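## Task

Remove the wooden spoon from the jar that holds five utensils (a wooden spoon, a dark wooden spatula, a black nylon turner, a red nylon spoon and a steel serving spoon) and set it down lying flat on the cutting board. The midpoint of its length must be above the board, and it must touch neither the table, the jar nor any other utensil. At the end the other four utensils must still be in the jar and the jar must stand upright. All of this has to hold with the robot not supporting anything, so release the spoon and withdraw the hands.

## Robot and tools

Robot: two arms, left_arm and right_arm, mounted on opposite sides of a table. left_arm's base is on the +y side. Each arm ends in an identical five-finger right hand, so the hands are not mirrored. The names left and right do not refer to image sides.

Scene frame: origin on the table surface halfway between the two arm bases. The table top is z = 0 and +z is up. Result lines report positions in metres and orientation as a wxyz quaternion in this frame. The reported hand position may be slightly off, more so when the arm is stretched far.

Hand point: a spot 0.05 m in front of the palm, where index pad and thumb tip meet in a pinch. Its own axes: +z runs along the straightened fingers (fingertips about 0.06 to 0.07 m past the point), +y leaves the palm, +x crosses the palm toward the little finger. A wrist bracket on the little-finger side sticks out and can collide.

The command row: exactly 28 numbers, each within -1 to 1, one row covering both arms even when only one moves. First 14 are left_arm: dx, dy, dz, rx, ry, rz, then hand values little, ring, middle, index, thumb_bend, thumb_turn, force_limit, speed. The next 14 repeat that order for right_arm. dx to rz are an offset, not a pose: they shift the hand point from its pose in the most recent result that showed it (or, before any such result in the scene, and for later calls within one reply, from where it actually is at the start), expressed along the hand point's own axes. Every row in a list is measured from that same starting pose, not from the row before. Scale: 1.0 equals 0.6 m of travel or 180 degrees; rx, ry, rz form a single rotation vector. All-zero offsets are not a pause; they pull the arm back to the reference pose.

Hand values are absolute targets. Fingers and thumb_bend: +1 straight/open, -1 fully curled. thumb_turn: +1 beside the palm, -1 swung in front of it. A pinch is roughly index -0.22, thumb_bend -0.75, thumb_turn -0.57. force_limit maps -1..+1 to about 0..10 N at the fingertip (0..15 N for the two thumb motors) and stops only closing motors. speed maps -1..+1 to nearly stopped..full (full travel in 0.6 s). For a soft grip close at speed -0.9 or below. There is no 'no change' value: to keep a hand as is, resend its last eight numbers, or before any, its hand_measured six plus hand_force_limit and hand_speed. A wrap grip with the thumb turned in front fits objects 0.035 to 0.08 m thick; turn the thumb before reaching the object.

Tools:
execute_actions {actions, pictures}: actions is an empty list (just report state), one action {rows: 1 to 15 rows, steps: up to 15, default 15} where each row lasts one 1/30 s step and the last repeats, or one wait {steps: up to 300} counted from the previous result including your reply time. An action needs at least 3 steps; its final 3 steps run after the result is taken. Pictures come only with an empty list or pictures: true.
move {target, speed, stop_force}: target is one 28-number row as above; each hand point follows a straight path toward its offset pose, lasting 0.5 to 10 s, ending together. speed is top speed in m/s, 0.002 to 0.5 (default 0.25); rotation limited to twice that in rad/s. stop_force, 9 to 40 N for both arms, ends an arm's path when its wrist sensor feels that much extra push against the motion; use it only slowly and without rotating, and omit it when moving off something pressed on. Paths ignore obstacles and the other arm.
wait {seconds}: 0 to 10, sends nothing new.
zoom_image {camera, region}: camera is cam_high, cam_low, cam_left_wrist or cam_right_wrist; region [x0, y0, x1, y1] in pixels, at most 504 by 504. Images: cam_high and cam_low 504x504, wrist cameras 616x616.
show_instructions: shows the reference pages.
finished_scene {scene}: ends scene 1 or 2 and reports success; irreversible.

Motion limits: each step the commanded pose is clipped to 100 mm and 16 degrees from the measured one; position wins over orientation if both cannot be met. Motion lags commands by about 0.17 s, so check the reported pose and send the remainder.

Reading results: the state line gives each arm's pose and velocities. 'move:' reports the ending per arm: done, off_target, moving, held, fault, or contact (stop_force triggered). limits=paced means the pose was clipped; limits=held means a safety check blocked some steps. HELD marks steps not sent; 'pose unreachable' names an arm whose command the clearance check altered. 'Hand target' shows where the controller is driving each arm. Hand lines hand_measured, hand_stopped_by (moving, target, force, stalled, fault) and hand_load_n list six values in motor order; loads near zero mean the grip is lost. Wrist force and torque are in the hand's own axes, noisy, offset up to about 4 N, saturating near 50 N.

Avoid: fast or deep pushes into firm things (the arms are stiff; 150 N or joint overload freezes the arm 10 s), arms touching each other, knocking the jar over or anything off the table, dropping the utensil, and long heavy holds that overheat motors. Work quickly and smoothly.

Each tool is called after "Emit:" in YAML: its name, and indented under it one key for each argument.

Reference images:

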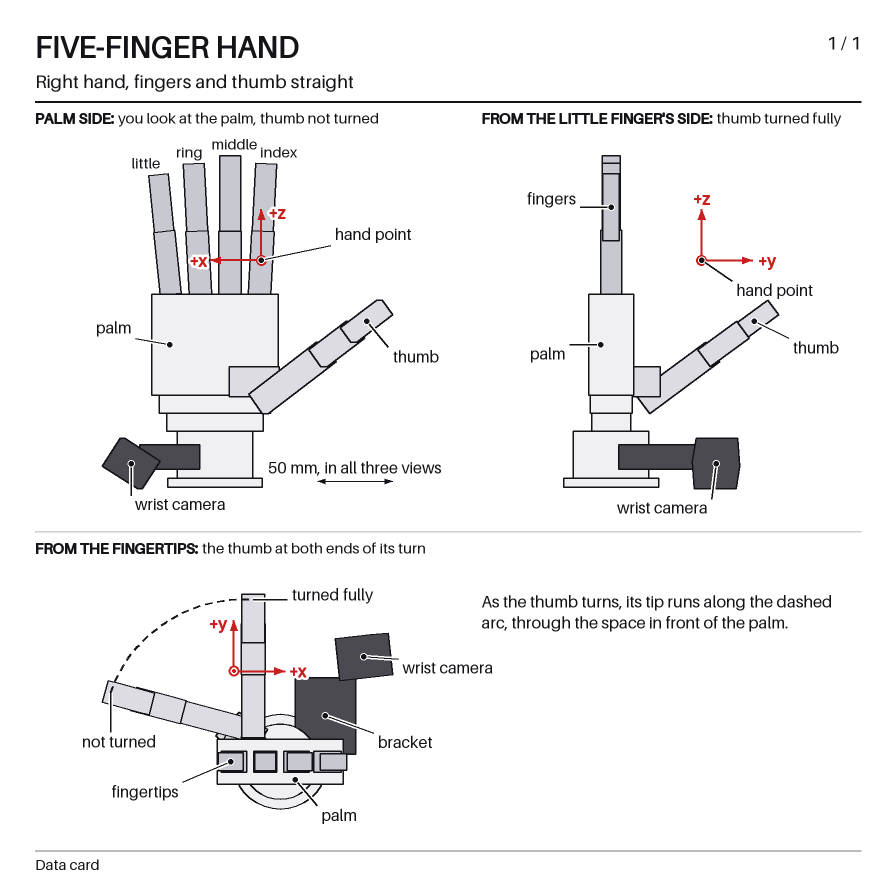

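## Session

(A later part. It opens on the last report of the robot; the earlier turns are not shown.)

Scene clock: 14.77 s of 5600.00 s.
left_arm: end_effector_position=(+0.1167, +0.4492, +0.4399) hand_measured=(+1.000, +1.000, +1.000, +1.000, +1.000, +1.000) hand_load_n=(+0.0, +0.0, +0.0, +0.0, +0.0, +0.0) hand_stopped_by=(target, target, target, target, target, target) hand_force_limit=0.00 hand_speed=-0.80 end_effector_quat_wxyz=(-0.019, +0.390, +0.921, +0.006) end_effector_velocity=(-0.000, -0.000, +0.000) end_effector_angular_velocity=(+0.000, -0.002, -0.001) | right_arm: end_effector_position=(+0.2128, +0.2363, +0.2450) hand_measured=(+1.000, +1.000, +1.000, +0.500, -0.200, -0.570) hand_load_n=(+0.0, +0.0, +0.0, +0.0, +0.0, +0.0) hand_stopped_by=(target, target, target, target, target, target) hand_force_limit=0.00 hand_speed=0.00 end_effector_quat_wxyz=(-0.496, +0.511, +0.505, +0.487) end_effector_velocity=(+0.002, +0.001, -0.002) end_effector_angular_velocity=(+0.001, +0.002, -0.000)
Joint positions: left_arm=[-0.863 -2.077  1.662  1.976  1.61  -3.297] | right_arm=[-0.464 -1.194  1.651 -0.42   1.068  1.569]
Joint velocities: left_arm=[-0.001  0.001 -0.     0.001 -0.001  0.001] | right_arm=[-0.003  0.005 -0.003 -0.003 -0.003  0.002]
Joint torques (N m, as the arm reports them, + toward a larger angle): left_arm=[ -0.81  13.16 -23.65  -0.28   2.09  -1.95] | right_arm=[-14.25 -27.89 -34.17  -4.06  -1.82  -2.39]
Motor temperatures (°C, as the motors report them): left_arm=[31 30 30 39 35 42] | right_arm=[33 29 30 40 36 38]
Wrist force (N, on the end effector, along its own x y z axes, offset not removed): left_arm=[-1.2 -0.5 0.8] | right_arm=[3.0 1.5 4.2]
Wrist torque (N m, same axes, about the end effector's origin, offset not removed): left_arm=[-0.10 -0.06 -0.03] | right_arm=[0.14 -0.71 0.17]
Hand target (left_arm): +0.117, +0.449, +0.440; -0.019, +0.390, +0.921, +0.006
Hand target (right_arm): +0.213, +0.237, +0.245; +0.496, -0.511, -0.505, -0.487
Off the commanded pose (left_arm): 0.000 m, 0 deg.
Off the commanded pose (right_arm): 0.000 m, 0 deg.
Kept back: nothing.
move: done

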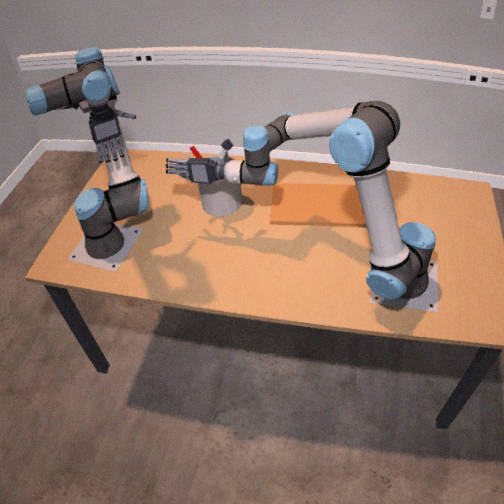

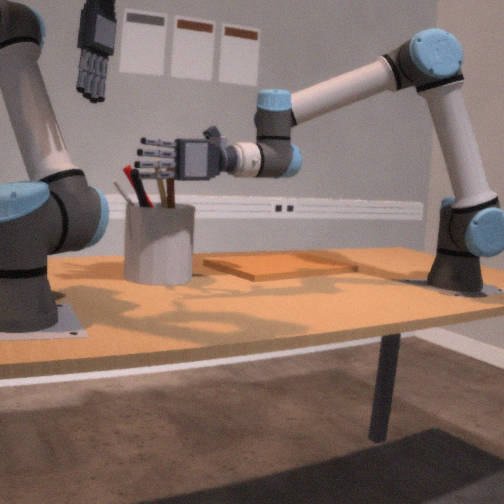

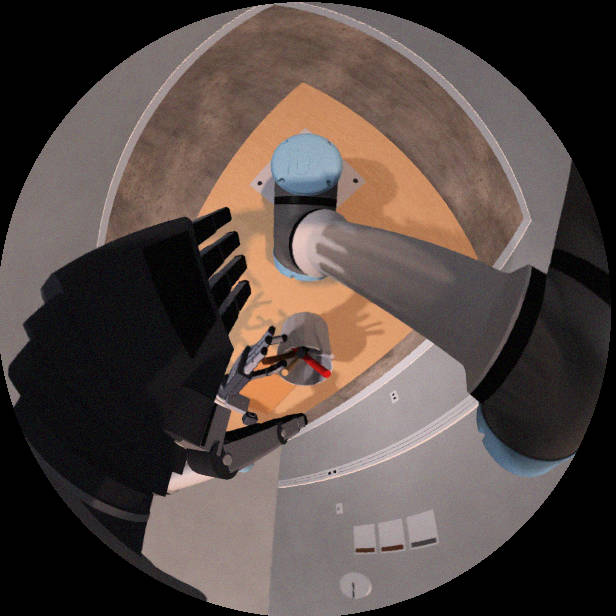

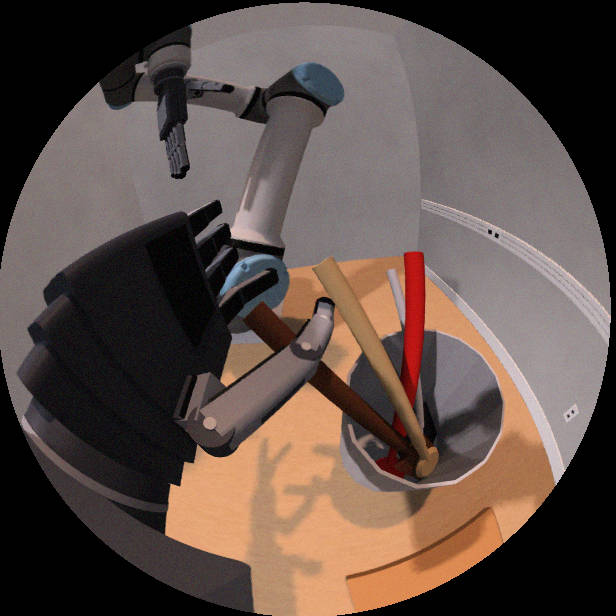

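Emit:
move:
  target: [0,0,0,0,0,0,1,1,1,1,1,1,0,-0.8,0.0,0.0,-0.13,0,0,0,1,1,1,1,0.3,-0.2,0,0]
  speed: 0.1

Emit:
move:
  target: [0,0,0,0,0,0,1,1,1,1,1,1,0,-0.8,0.0,0.055,0.03,0,0,0,1,1,1,1,0.3,-0.2,0,0]
  speed: 0.1

Scene clock: 16.53 s of 5600.00 s.
left_arm: end_effector_position=(+0.1167, +0.4492, +0.4399) hand_measured=(+1.000, +1.000, +1.000, +1.000, +1.000, +1.000) hand_load_n=(+0.0, +0.0, +0.0, +0.0, +0.0, +0.0) hand_stopped_by=(target, target, target, target, target, target) hand_force_limit=0.00 hand_speed=-0.80 end_effector_quat_wxyz=(-0.019, +0.390, +0.921, +0.006) end_effector_velocity=(+0.000, +0.000, -0.000) end_effector_angular_velocity=(-0.001, +0.003, +0.000) | right_arm: end_effector_position=(+0.2130, +0.1587, +0.2475) hand_measured=(+1.000, +1.000, +1.000, +1.000, +0.300, -0.200) hand_load_n=(+0.0, +0.0, +0.0, +0.0, +0.0, +0.0) hand_stopped_by=(target, target, target, target, target, target) hand_force_limit=0.00 hand_speed=0.00 end_effector_quat_wxyz=(-0.496, +0.511, +0.505, +0.487) end_effector_velocity=(+0.001, -0.003, +0.000) end_effector_angular_velocity=(+0.000, -0.001, -0.002)
Joint positions: left_arm=[-0.863 -2.077  1.662  1.976  1.61  -3.297] | right_arm=[-0.551 -1.362  1.871 -0.47   0.981  1.565]
Joint velocities: left_arm=[ 0.001 -0.002 -0.    -0.001  0.001  0.   ] | right_arm=[-0.005 -0.006  0.007 -0.001 -0.003 -0.001]
Joint torques (N m, as the arm reports them, + toward a larger angle): left_arm=[  4.19  12.94 -22.26  -0.23   1.87  -2.08] | right_arm=[-11.17 -36.82 -12.63  -3.9   -1.92  -1.56]
Motor temperatures (°C, as the motors report them): left_arm=[31 30 30 39 35 42] | right_arm=[33 29 30 40 36 38]
Wrist force (N, on the end effector, along its own x y z axes, offset not removed): left_arm=[-0.4 -0.5 1.6] | right_arm=[0.9 2.0 1.5]
Wrist torque (N m, same axes, about the end effector's origin, offset not removed): left_arm=[-0.15 -0.28 0.06] | right_arm=[0.35 -0.39 0.05]
Hand target (left_arm): +0.117, +0.449, +0.440; -0.019, +0.390, +0.921, +0.006
Hand target (right_arm): +0.213, +0.158, +0.247; +0.496, -0.511, -0.505, -0.487
Off the commanded pose (left_arm): 0.000 m, 0 deg.
Off the commanded pose (right_arm): 0.000 m, 0 deg.
Kept back: nothing.
move: done

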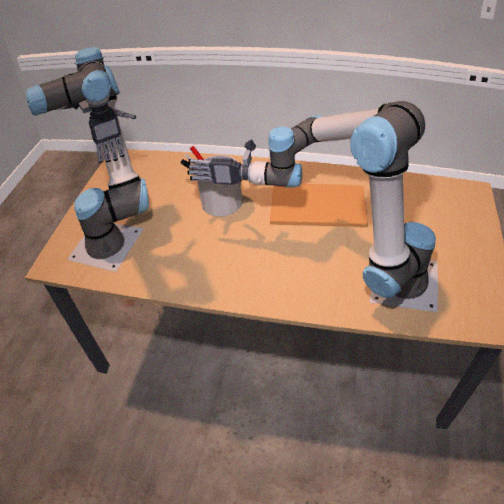

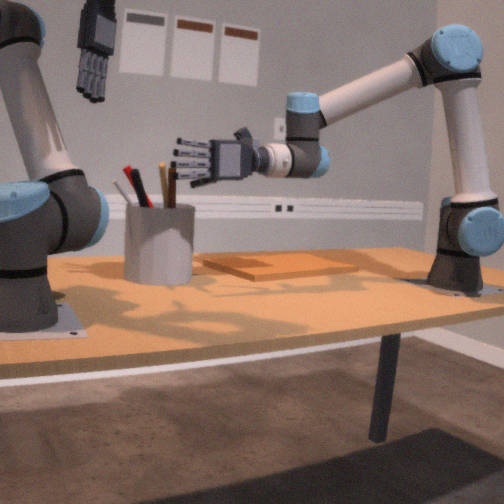

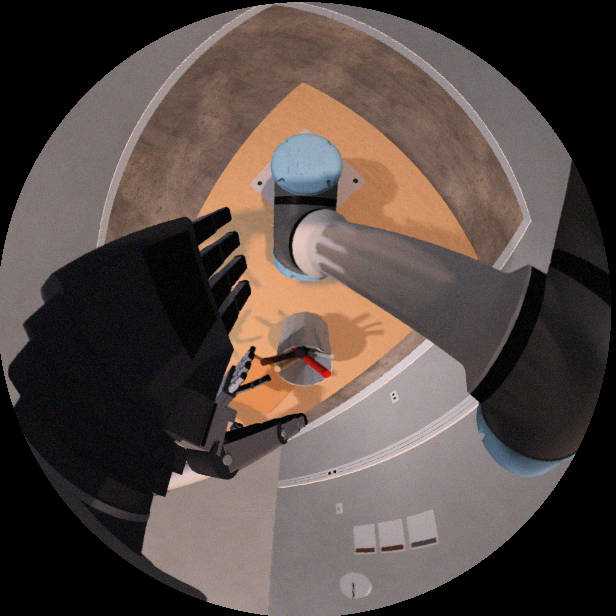

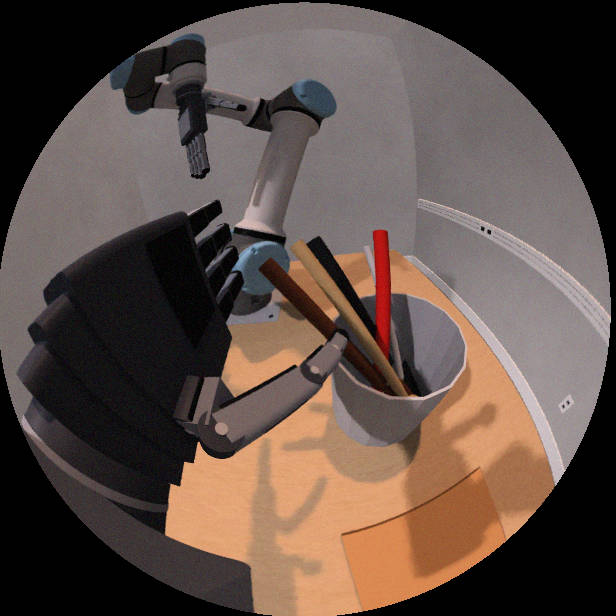

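Scene clock: 17.50 s of 5600.00 s.
left_arm: end_effector_position=(+0.1167, +0.4492, +0.4399) hand_measured=(+1.000, +1.000, +1.000, +1.000, +1.000, +1.000) hand_load_n=(+0.0, +0.0, +0.0, +0.0, +0.0, +0.0) hand_stopped_by=(target, target, target, target, target, target) hand_force_limit=0.00 hand_speed=-0.80 end_effector_quat_wxyz=(-0.019, +0.390, +0.921, +0.006) end_effector_velocity=(+0.000, +0.000, -0.000) end_effector_angular_velocity=(-0.000, +0.002, +0.001) | right_arm: end_effector_position=(+0.2457, +0.1766, +0.2464) hand_measured=(+1.000, +1.000, +1.000, +1.000, +0.300, -0.200) hand_load_n=(+0.0, +0.0, +0.0, +0.0, +0.0, +0.0) hand_stopped_by=(target, target, target, target, target, target) hand_force_limit=0.00 hand_speed=0.00 end_effector_quat_wxyz=(-0.496, +0.511, +0.505, +0.488) end_effector_velocity=(+0.002, +0.002, -0.001) end_effector_angular_velocity=(-0.001, -0.000, +0.000)
Joint positions: left_arm=[-0.863 -2.077  1.662  1.976  1.61  -3.297] | right_arm=[-0.589 -1.3    1.794 -0.454  0.944  1.563]
Joint velocities: left_arm=[ 0.001 -0.001 -0.    -0.001  0.001  0.   ] | right_arm=[-0.002  0.006 -0.007  0.002 -0.002 -0.001]
Joint torques (N m, as the arm reports them, + toward a larger angle): left_arm=[  3.74  13.5  -23.37  -0.2    2.    -1.99] | right_arm=[-14.86 -17.94 -28.76   1.65  -1.34  -2.4 ]
Motor temperatures (°C, as the motors report them): left_arm=[31 30 30 39 35 42] | right_arm=[33 29 30 40 36 38]
Wrist force (N, on the end effector, along its own x y z axes, offset not removed): left_arm=[0.5 -0.2 0.7] | right_arm=[3.3 1.3 1.9]
Wrist torque (N m, same axes, about the end effector's origin, offset not removed): left_arm=[-0.06 -0.43 0.18] | right_arm=[0.43 -0.50 0.21]
Hand target (left_arm): +0.117, +0.449, +0.440; -0.019, +0.390, +0.921, +0.006
Hand target (right_arm): +0.246, +0.177, +0.246; +0.496, -0.511, -0.505, -0.487
Off the commanded pose (left_arm): 0.000 m, 0 deg.
Off the commanded pose (right_arm): 0.000 m, 0 deg.
Kept back: nothing.
move: done

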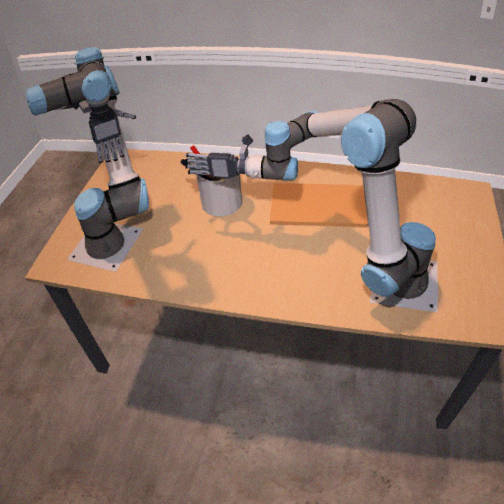

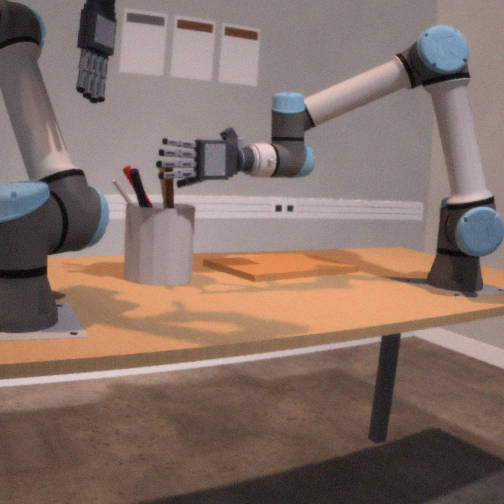

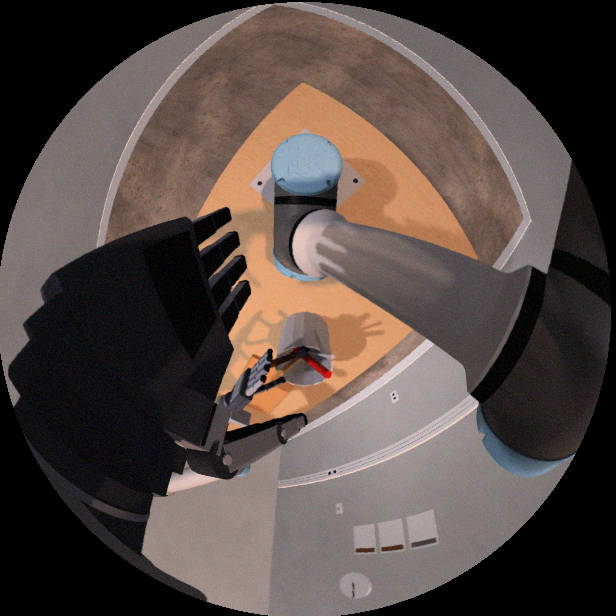

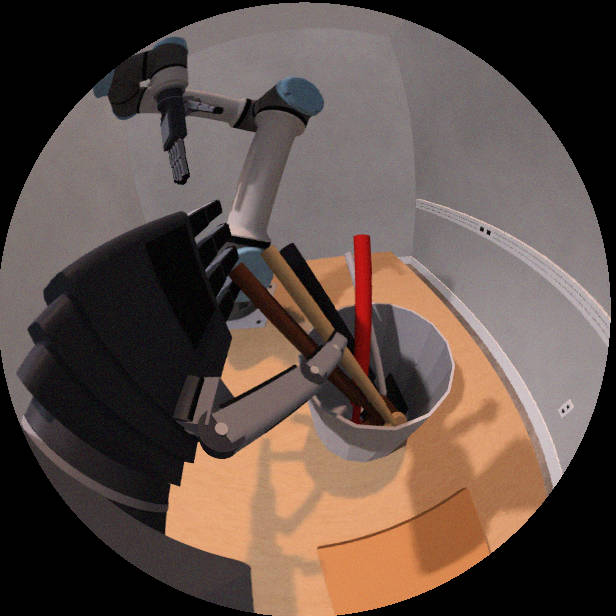

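Emit:
move:
  target: [0,0,0,0,0,0,1,1,1,1,1,1,0,-0.8,0.0,0.027,0.0,0,0,0,1,1,1,1,0.3,-0.2,0,0]
  speed: 0.05

Emit:
move:
  target: [0,0,0,0,0,0,1,1,1,1,1,1,0,-0.8,0.0,0.0,0.08,0,0,0,1,1,1,1,0.3,-0.2,0,0]
  speed: 0.04

Scene clock: 18.60 s of 5600.00 s.
left_arm: end_effector_position=(+0.1167, +0.4492, +0.4399) hand_measured=(+1.000, +1.000, +1.000, +1.000, +1.000, +1.000) hand_load_n=(+0.0, +0.0, +0.0, +0.0, +0.0, +0.0) hand_stopped_by=(target, target, target, target, target, target) hand_force_limit=0.00 hand_speed=-0.80 end_effector_quat_wxyz=(-0.019, +0.390, +0.921, +0.006) end_effector_velocity=(+0.000, +0.000, -0.000) end_effector_angular_velocity=(-0.000, +0.002, -0.001) | right_arm: end_effector_position=(+0.2615, +0.1766, +0.2462) hand_measured=(+1.000, +1.000, +1.000, +1.000, +0.300, -0.200) hand_load_n=(+0.0, +0.0, +0.0, +0.0, +0.0, +0.0) hand_stopped_by=(target, target, target, target, target, target) hand_force_limit=0.00 hand_speed=0.00 end_effector_quat_wxyz=(-0.496, +0.511, +0.505, +0.488) end_effector_velocity=(+0.002, +0.000, -0.000) end_effector_angular_velocity=(+0.000, +0.001, +0.001)
Joint positions: left_arm=[-0.863 -2.077  1.662  1.976  1.61  -3.297] | right_arm=[-0.616 -1.287  1.778 -0.45   0.916  1.561]
Joint velocities: left_arm=[-0.    -0.002  0.    -0.001  0.001  0.   ] | right_arm=[-0.005  0.002 -0.003  0.001 -0.006  0.   ]
Joint torques (N m, as the arm reports them, + toward a larger angle): left_arm=[  3.82  13.23 -23.58  -0.17   1.97  -2.06] | right_arm=[-14.18 -22.45 -29.2    1.75  -1.54  -2.5 ]
Motor temperatures (°C, as the motors report them): left_arm=[31 30 30 39 35 42] | right_arm=[33 29 30 40 36 38]
Wrist force (N, on the end effector, along its own x y z axes, offset not removed): left_arm=[-0.4 -1.4 0.6] | right_arm=[3.4 0.7 2.4]
Wrist torque (N m, same axes, about the end effector's origin, offset not removed): left_arm=[-0.24 -0.23 0.00] | right_arm=[0.44 -0.30 0.17]
Hand target (left_arm): +0.117, +0.449, +0.440; -0.019, +0.390, +0.921, +0.006
Hand target (right_arm): +0.262, +0.177, +0.246; +0.496, -0.511, -0.505, -0.488
Off the commanded pose (left_arm): 0.000 m, 0 deg.
Off the commanded pose (right_arm): 0.000 m, 0 deg.
Kept back: nothing.
move: done

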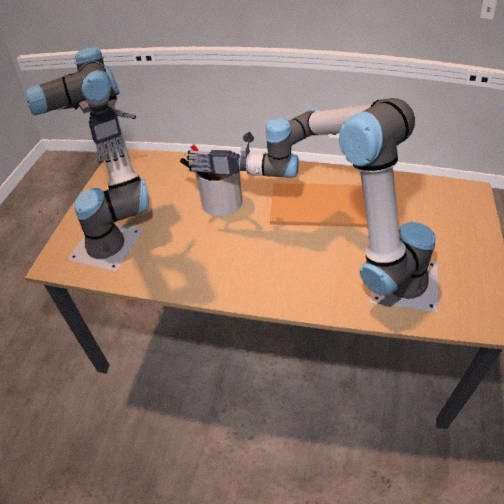

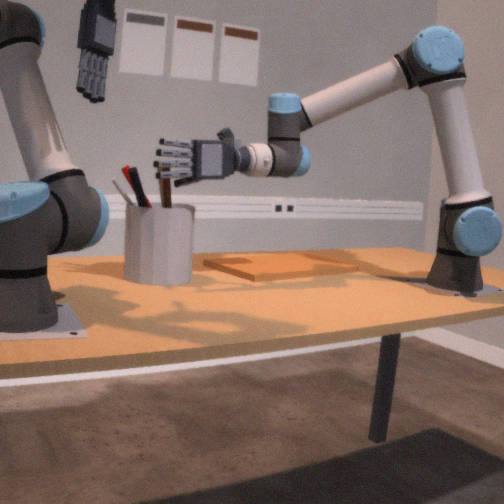

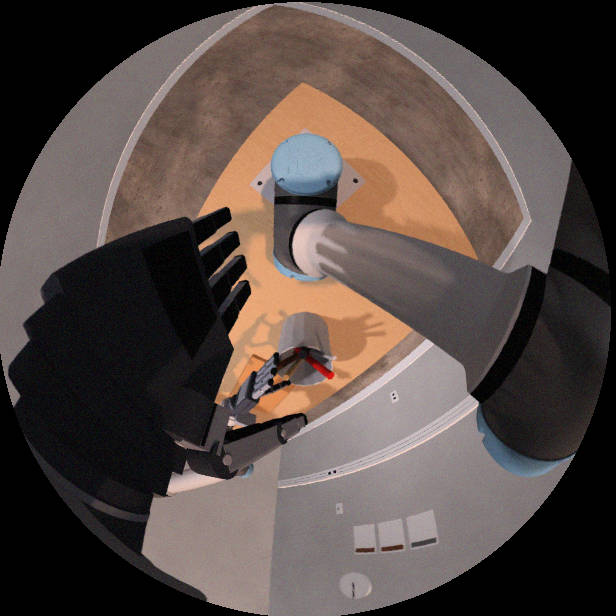

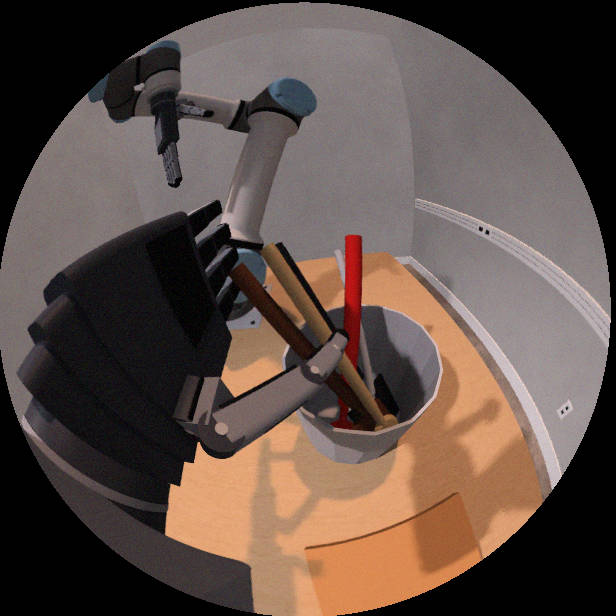

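Scene clock: 20.23 s of 5600.00 s.
left_arm: end_effector_position=(+0.1167, +0.4492, +0.4399) hand_measured=(+1.000, +1.000, +1.000, +1.000, +1.000, +1.000) hand_load_n=(+0.0, +0.0, +0.0, +0.0, +0.0, +0.0) hand_stopped_by=(target, target, target, target, target, target) hand_force_limit=0.00 hand_speed=-0.80 end_effector_quat_wxyz=(-0.019, +0.390, +0.921, +0.006) end_effector_velocity=(+0.000, +0.000, -0.000) end_effector_angular_velocity=(-0.001, +0.001, -0.000) | right_arm: end_effector_position=(+0.2614, +0.2243, +0.2447) hand_measured=(+1.000, +1.000, +1.000, +1.000, +0.300, -0.200) hand_load_n=(+0.0, +0.0, +0.0, +0.0, +0.0, +0.0) hand_stopped_by=(target, target, target, target, target, target) hand_force_limit=0.00 hand_speed=0.00 end_effector_quat_wxyz=(-0.496, +0.511, +0.505, +0.488) end_effector_velocity=(+0.001, +0.002, -0.000) end_effector_angular_velocity=(-0.001, +0.000, -0.001)
Joint positions: left_arm=[-0.863 -2.077  1.662  1.976  1.61  -3.297] | right_arm=[-0.559 -1.188  1.644 -0.417  0.974  1.564]
Joint velocities: left_arm=[ 0.    -0.002  0.    -0.    -0.     0.   ] | right_arm=[ 0.002  0.006 -0.008  0.003  0.003 -0.   ]
Joint torques (N m, as the arm reports them, + toward a larger angle): left_arm=[  3.71  13.28 -23.09  -0.18   2.06  -2.08] | right_arm=[ 14.8  -25.15 -29.77   1.26   1.79   2.49]
Motor temperatures (°C, as the motors report them): left_arm=[31 30 30 39 35 42] | right_arm=[33 29 30 40 36 38]
Wrist force (N, on the end effector, along its own x y z axes, offset not removed): left_arm=[-0.8 -1.2 0.6] | right_arm=[0.9 1.9 1.9]
Wrist torque (N m, same axes, about the end effector's origin, offset not removed): left_arm=[-0.21 -0.12 -0.07] | right_arm=[0.37 -0.34 0.12]
Hand target (left_arm): +0.117, +0.449, +0.440; -0.019, +0.390, +0.921, +0.006
Hand target (right_arm): +0.261, +0.225, +0.245; +0.496, -0.511, -0.505, -0.488
Off the commanded pose (left_arm): 0.000 m, 0 deg.
Off the commanded pose (right_arm): 0.000 m, 0 deg.
Kept back: nothing.
move: done

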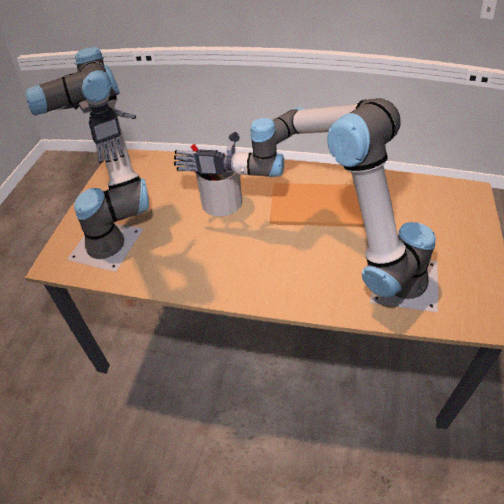

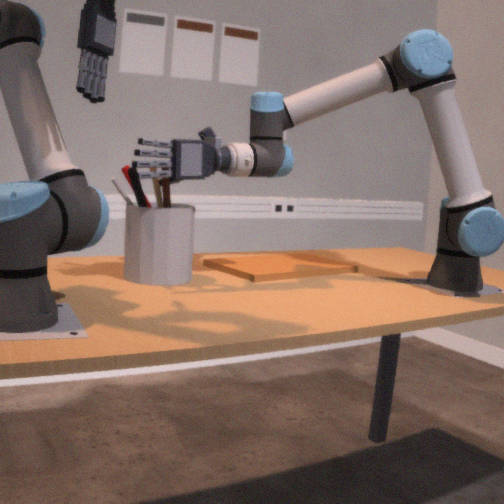

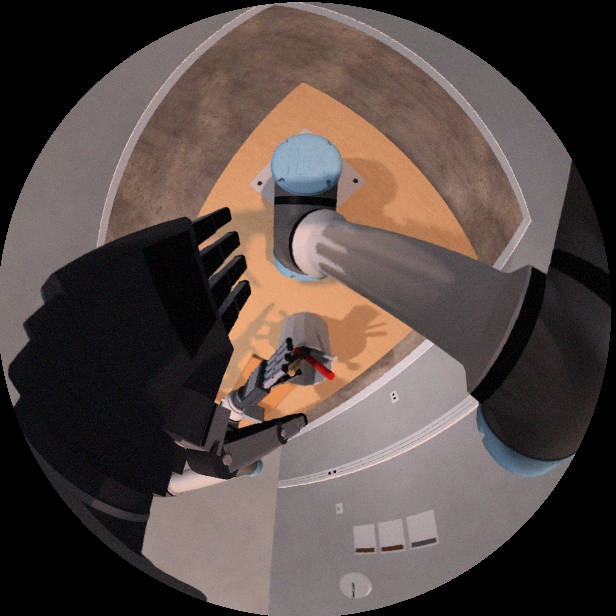

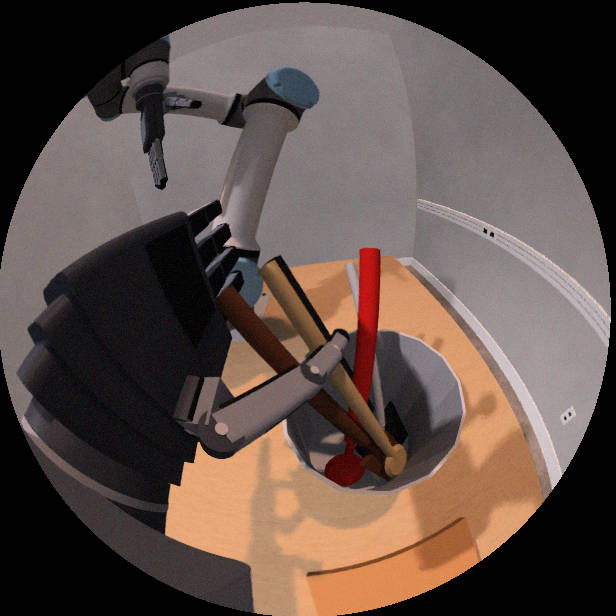

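Emit:
move:
  target: [0,0,0,0,0,0,1,1,1,1,1,1,0,-0.8,0.0,0.0,-0.12,0,0,0,1,1,1,1,0.3,-0.2,0,0]
  speed: 0.08

Emit:
move:
  target: [0,0,0,0,0,0,1,1,1,1,1,1,0,-0.8,0.13,-0.06,0.0,0,0,0.5,1,1,1,0.4,-0.3,-0.57,0,0]

Emit:
move:
  target: [0,0,0,0,0,0,1,1,1,1,1,1,0,-0.8,0,0,0.14,0,0,0,1,1,1,0.4,-0.3,-0.57,0,0]
  speed: 0.1

Scene clock: 22.10 s of 5600.00 s.
left_arm: end_effector_position=(+0.1167, +0.4492, +0.4399) hand_measured=(+1.000, +1.000, +1.000, +1.000, +1.000, +1.000) hand_load_n=(+0.0, +0.0, +0.0, +0.0, +0.0, +0.0) hand_stopped_by=(target, target, target, target, target, target) hand_force_limit=0.00 hand_speed=-0.80 end_effector_quat_wxyz=(-0.019, +0.390, +0.921, +0.006) end_effector_velocity=(-0.000, -0.000, +0.000) end_effector_angular_velocity=(+0.002, -0.002, -0.000) | right_arm: end_effector_position=(+0.2616, +0.1526, +0.2470) hand_measured=(+1.000, +1.000, +1.000, +1.000, +0.300, -0.200) hand_load_n=(+0.0, +0.0, +0.0, +0.0, +0.0, +0.0) hand_stopped_by=(target, target, target, target, target, target) hand_force_limit=0.00 hand_speed=0.00 end_effector_quat_wxyz=(-0.496, +0.511, +0.505, +0.488) end_effector_velocity=(+0.001, -0.003, +0.001) end_effector_angular_velocity=(+0.001, -0.002, -0.002)
Joint positions: left_arm=[-0.863 -2.077  1.662  1.976  1.61  -3.297] | right_arm=[-0.65  -1.337  1.842 -0.462  0.883  1.56 ]
Joint velocities: left_arm=[0.001 0.002 0.    0.001 0.001 0.002] | right_arm=[-0.005 -0.006  0.007 -0.002 -0.003 -0.001]
Joint torques (N m, as the arm reports them, + toward a larger angle): left_arm=[  4.11  13.16 -23.25  -0.15   1.99  -2.03] | right_arm=[-14.41 -37.7  -10.09  -3.69  -1.9   -2.35]
Motor temperatures (°C, as the motors report them): left_arm=[31 30 30 39 35 42] | right_arm=[33 29 30 40 36 38]
Wrist force (N, on the end effector, along its own x y z axes, offset not removed): left_arm=[-0.6 -2.0 -0.4] | right_arm=[1.2 2.2 2.3]
Wrist torque (N m, same axes, about the end effector's origin, offset not removed): left_arm=[-0.22 -0.17 -0.01] | right_arm=[0.37 -0.39 0.10]
Hand target (left_arm): +0.117, +0.449, +0.440; -0.019, +0.390, +0.921, +0.006
Hand target (right_arm): +0.262, +0.152, +0.247; +0.496, -0.511, -0.505, -0.488
Off the commanded pose (left_arm): 0.000 m, 0 deg.
Off the commanded pose (right_arm): 0.000 m, 0 deg.
Kept back: nothing.
move: done

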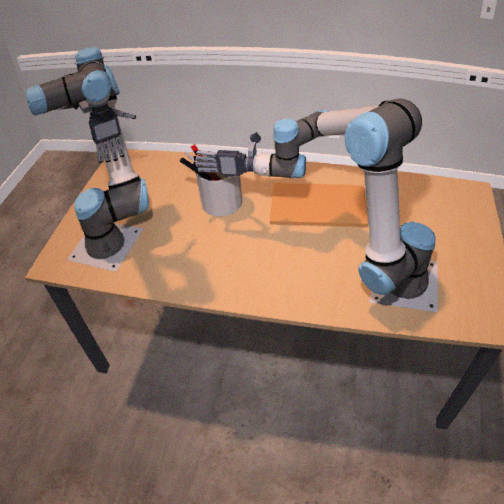

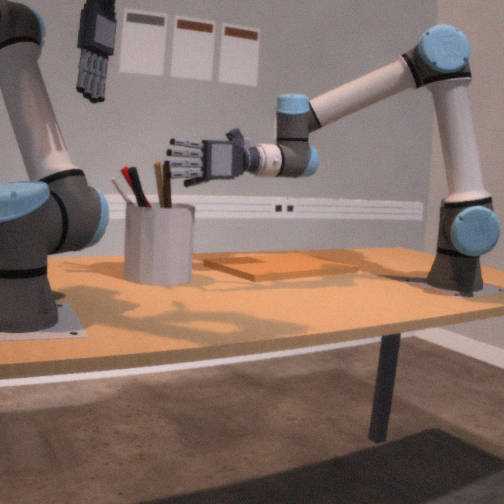

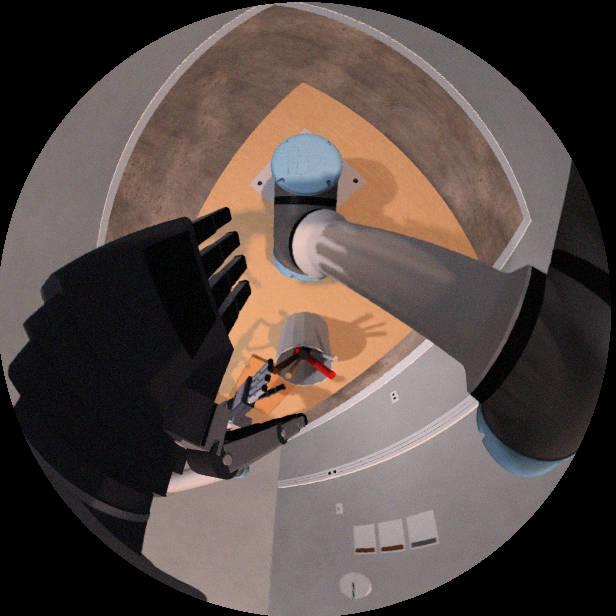

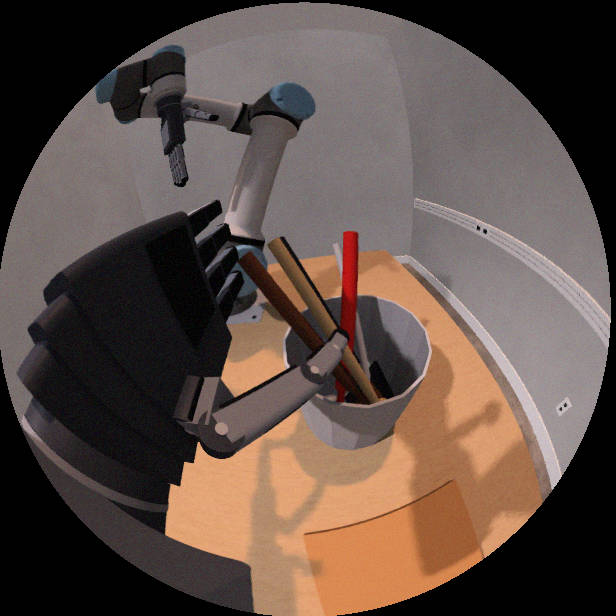

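Scene clock: 25.83 s of 5600.00 s.
left_arm: end_effector_position=(+0.1167, +0.4492, +0.4399) hand_measured=(+1.000, +1.000, +1.000, +1.000, +1.000, +1.000) hand_load_n=(+0.0, +0.0, +0.0, +0.0, +0.0, +0.0) hand_stopped_by=(target, target, target, target, target, target) hand_force_limit=0.00 hand_speed=-0.80 end_effector_quat_wxyz=(-0.019, +0.390, +0.921, +0.006) end_effector_velocity=(-0.000, -0.000, +0.000) end_effector_angular_velocity=(+0.001, -0.002, +0.000) | right_arm: end_effector_position=(+0.2268, +0.1553, +0.3255) hand_measured=(+1.000, +1.000, +1.000, +0.400, -0.300, -0.570) hand_load_n=(+0.0, +0.0, +0.0, +0.0, +0.0, +0.0) hand_stopped_by=(target, target, target, target, target, target) hand_force_limit=0.00 hand_speed=0.00 end_effector_quat_wxyz=(+0.695, -0.719, +0.004, +0.005) end_effector_velocity=(-0.001, -0.000, -0.001) end_effector_angular_velocity=(+0.001, +0.016, +0.001)
Joint positions: left_arm=[-0.863 -2.077  1.662  1.976  1.61  -3.297] | right_arm=[-0.737 -1.362  1.581 -0.173  0.795  3.123]
Joint velocities: left_arm=[-0.001  0.001  0.     0.001 -0.001 -0.001] | right_arm=[-0.001  0.     0.003 -0.004 -0.002  0.017]
Joint torques (N m, as the arm reports them, + toward a larger angle): left_arm=[  3.74  12.73 -23.16  -0.24   1.91  -2.  ] | right_arm=[-13.23 -20.17 -14.16  -3.42  -1.76   2.58]
Motor temperatures (°C, as the motors report them): left_arm=[31 30 30 39 35 42] | right_arm=[33 29 30 40 36 38]
Wrist force (N, on the end effector, along its own x y z axes, offset not removed): left_arm=[0.9 -0.2 1.2] | right_arm=[1.5 1.5 1.1]
Wrist torque (N m, same axes, about the end effector's origin, offset not removed): left_arm=[-0.05 -0.45 0.19] | right_arm=[0.37 -0.41 0.10]
Hand target (left_arm): +0.117, +0.449, +0.440; -0.019, +0.390, +0.921, +0.006
Hand target (right_arm): +0.227, +0.155, +0.325; +0.695, -0.718, +0.005, +0.006
Off the commanded pose (left_arm): 0.000 m, 0 deg.
Off the commanded pose (right_arm): 0.000 m, 0 deg.
Kept back: nothing.
move: done

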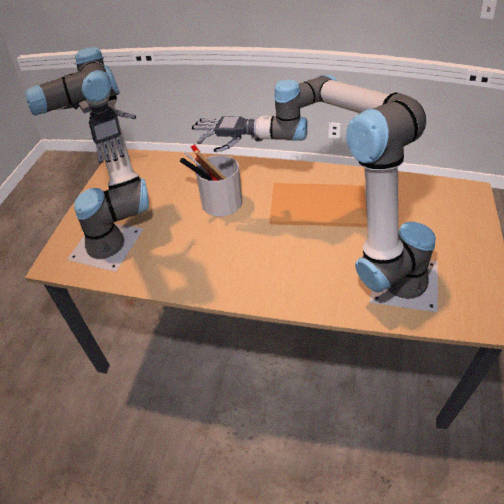

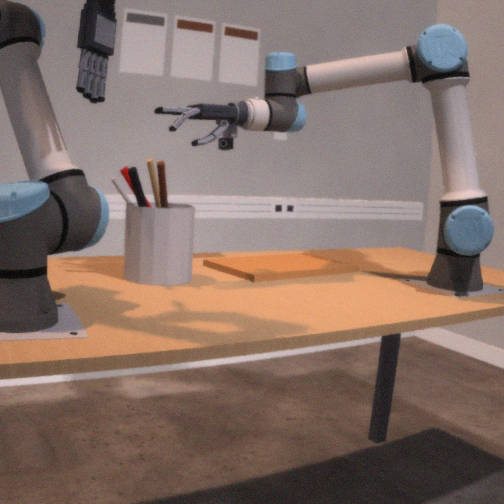

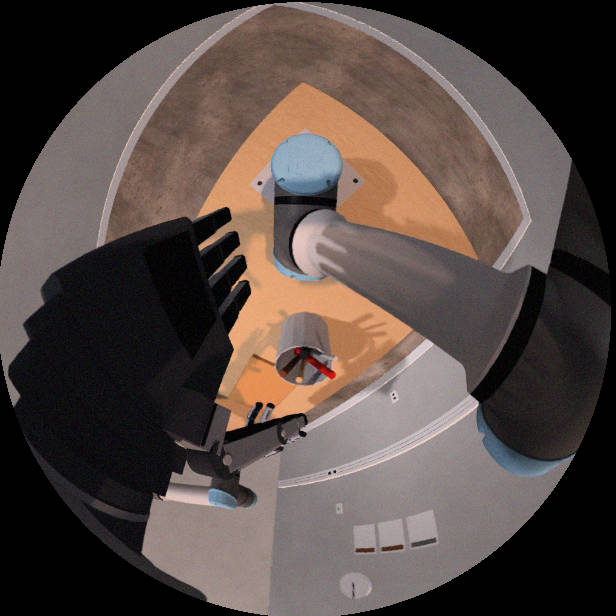

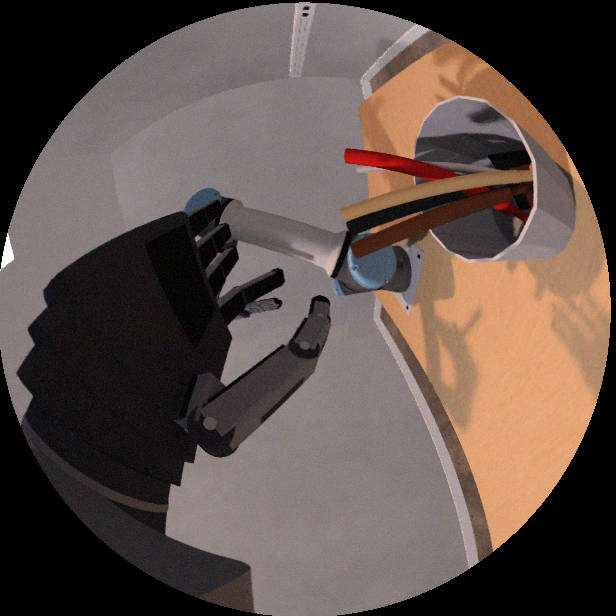

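Scene clock: 27.27 s of 5600.00 s.
left_arm: end_effector_position=(+0.1167, +0.4492, +0.4399) hand_measured=(+1.000, +1.000, +1.000, +1.000, +1.000, +1.000) hand_load_n=(+0.0, +0.0, +0.0, +0.0, +0.0, +0.0) hand_stopped_by=(target, target, target, target, target, target) hand_force_limit=0.00 hand_speed=-0.80 end_effector_quat_wxyz=(-0.019, +0.390, +0.921, +0.006) end_effector_velocity=(-0.000, -0.000, -0.000) end_effector_angular_velocity=(+0.001, +0.001, -0.002) | right_arm: end_effector_position=(+0.2265, +0.2390, +0.3228) hand_measured=(+1.000, +1.000, +1.000, +0.400, -0.300, -0.570) hand_load_n=(+0.0, +0.0, +0.0, +0.0, +0.0, +0.0) hand_stopped_by=(target, target, target, target, target, target) hand_force_limit=0.00 hand_speed=0.00 end_effector_quat_wxyz=(+0.696, -0.718, +0.004, +0.005) end_effector_velocity=(+0.000, +0.003, +0.000) end_effector_angular_velocity=(-0.001, -0.002, -0.000)
Joint positions: left_arm=[-0.863 -2.077  1.662  1.976  1.61  -3.297] | right_arm=[-0.628 -1.182  1.349 -0.126  0.905  3.129]
Joint velocities: left_arm=[-0.001 -0.     0.    -0.     0.001  0.001] | right_arm=[ 0.003  0.006 -0.009  0.004  0.003 -0.002]
Joint torques (N m, as the arm reports them, + toward a larger angle): left_arm=[  3.69  12.73 -23.34  -0.24   2.    -1.95] | right_arm=[ 15.23 -28.42 -31.76   1.91   2.17  -2.35]
Motor temperatures (°C, as the motors report them): left_arm=[31 30 30 39 35 42] | right_arm=[33 29 30 40 36 38]
Wrist force (N, on the end effector, along its own x y z axes, offset not removed): left_arm=[0.8 -1.5 -0.8] | right_arm=[0.0 3.5 2.5]
Wrist torque (N m, same axes, about the end effector's origin, offset not removed): left_arm=[-0.17 -0.34 0.09] | right_arm=[0.48 -0.22 0.13]
Hand target (left_arm): +0.117, +0.449, +0.440; -0.019, +0.390, +0.921, +0.006
Hand target (right_arm): +0.226, +0.239, +0.323; +0.695, -0.719, +0.004, +0.005
Off the commanded pose (left_arm): 0.000 m, 0 deg.
Off the commanded pose (right_arm): 0.000 m, 0 deg.
Kept back: nothing.
move: done

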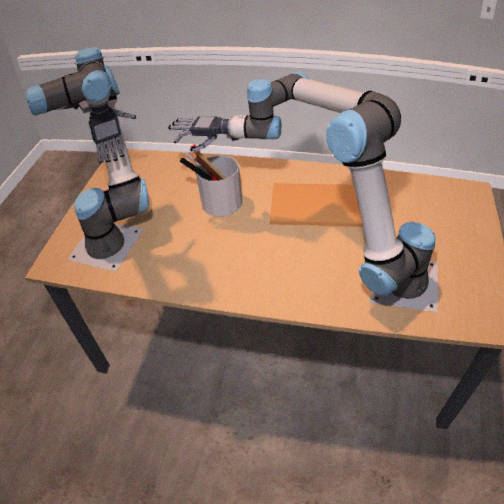

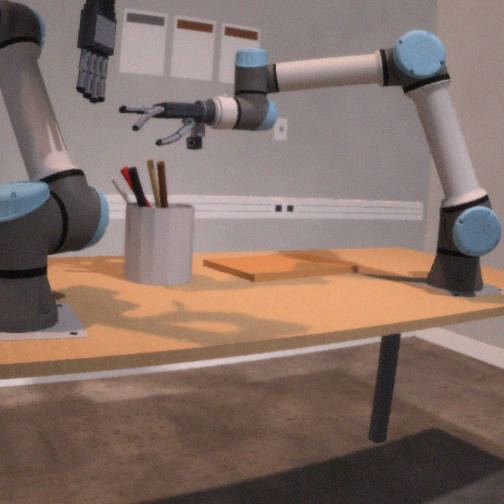

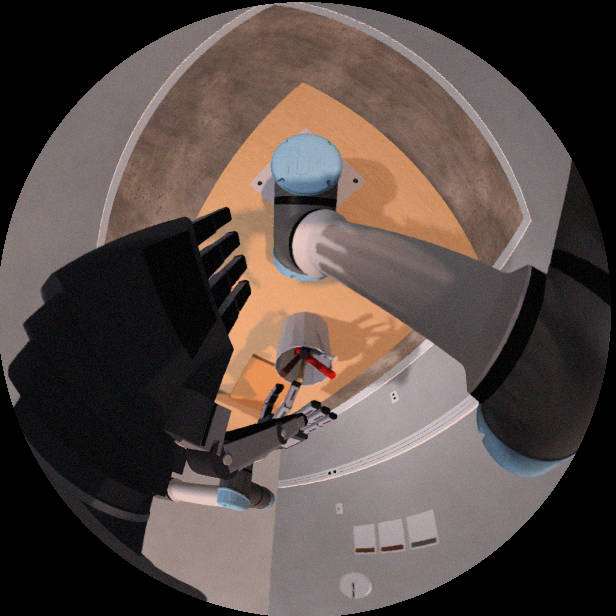

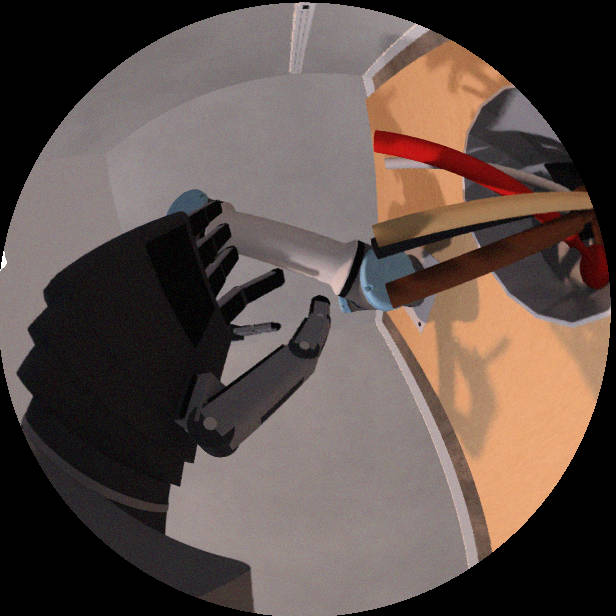

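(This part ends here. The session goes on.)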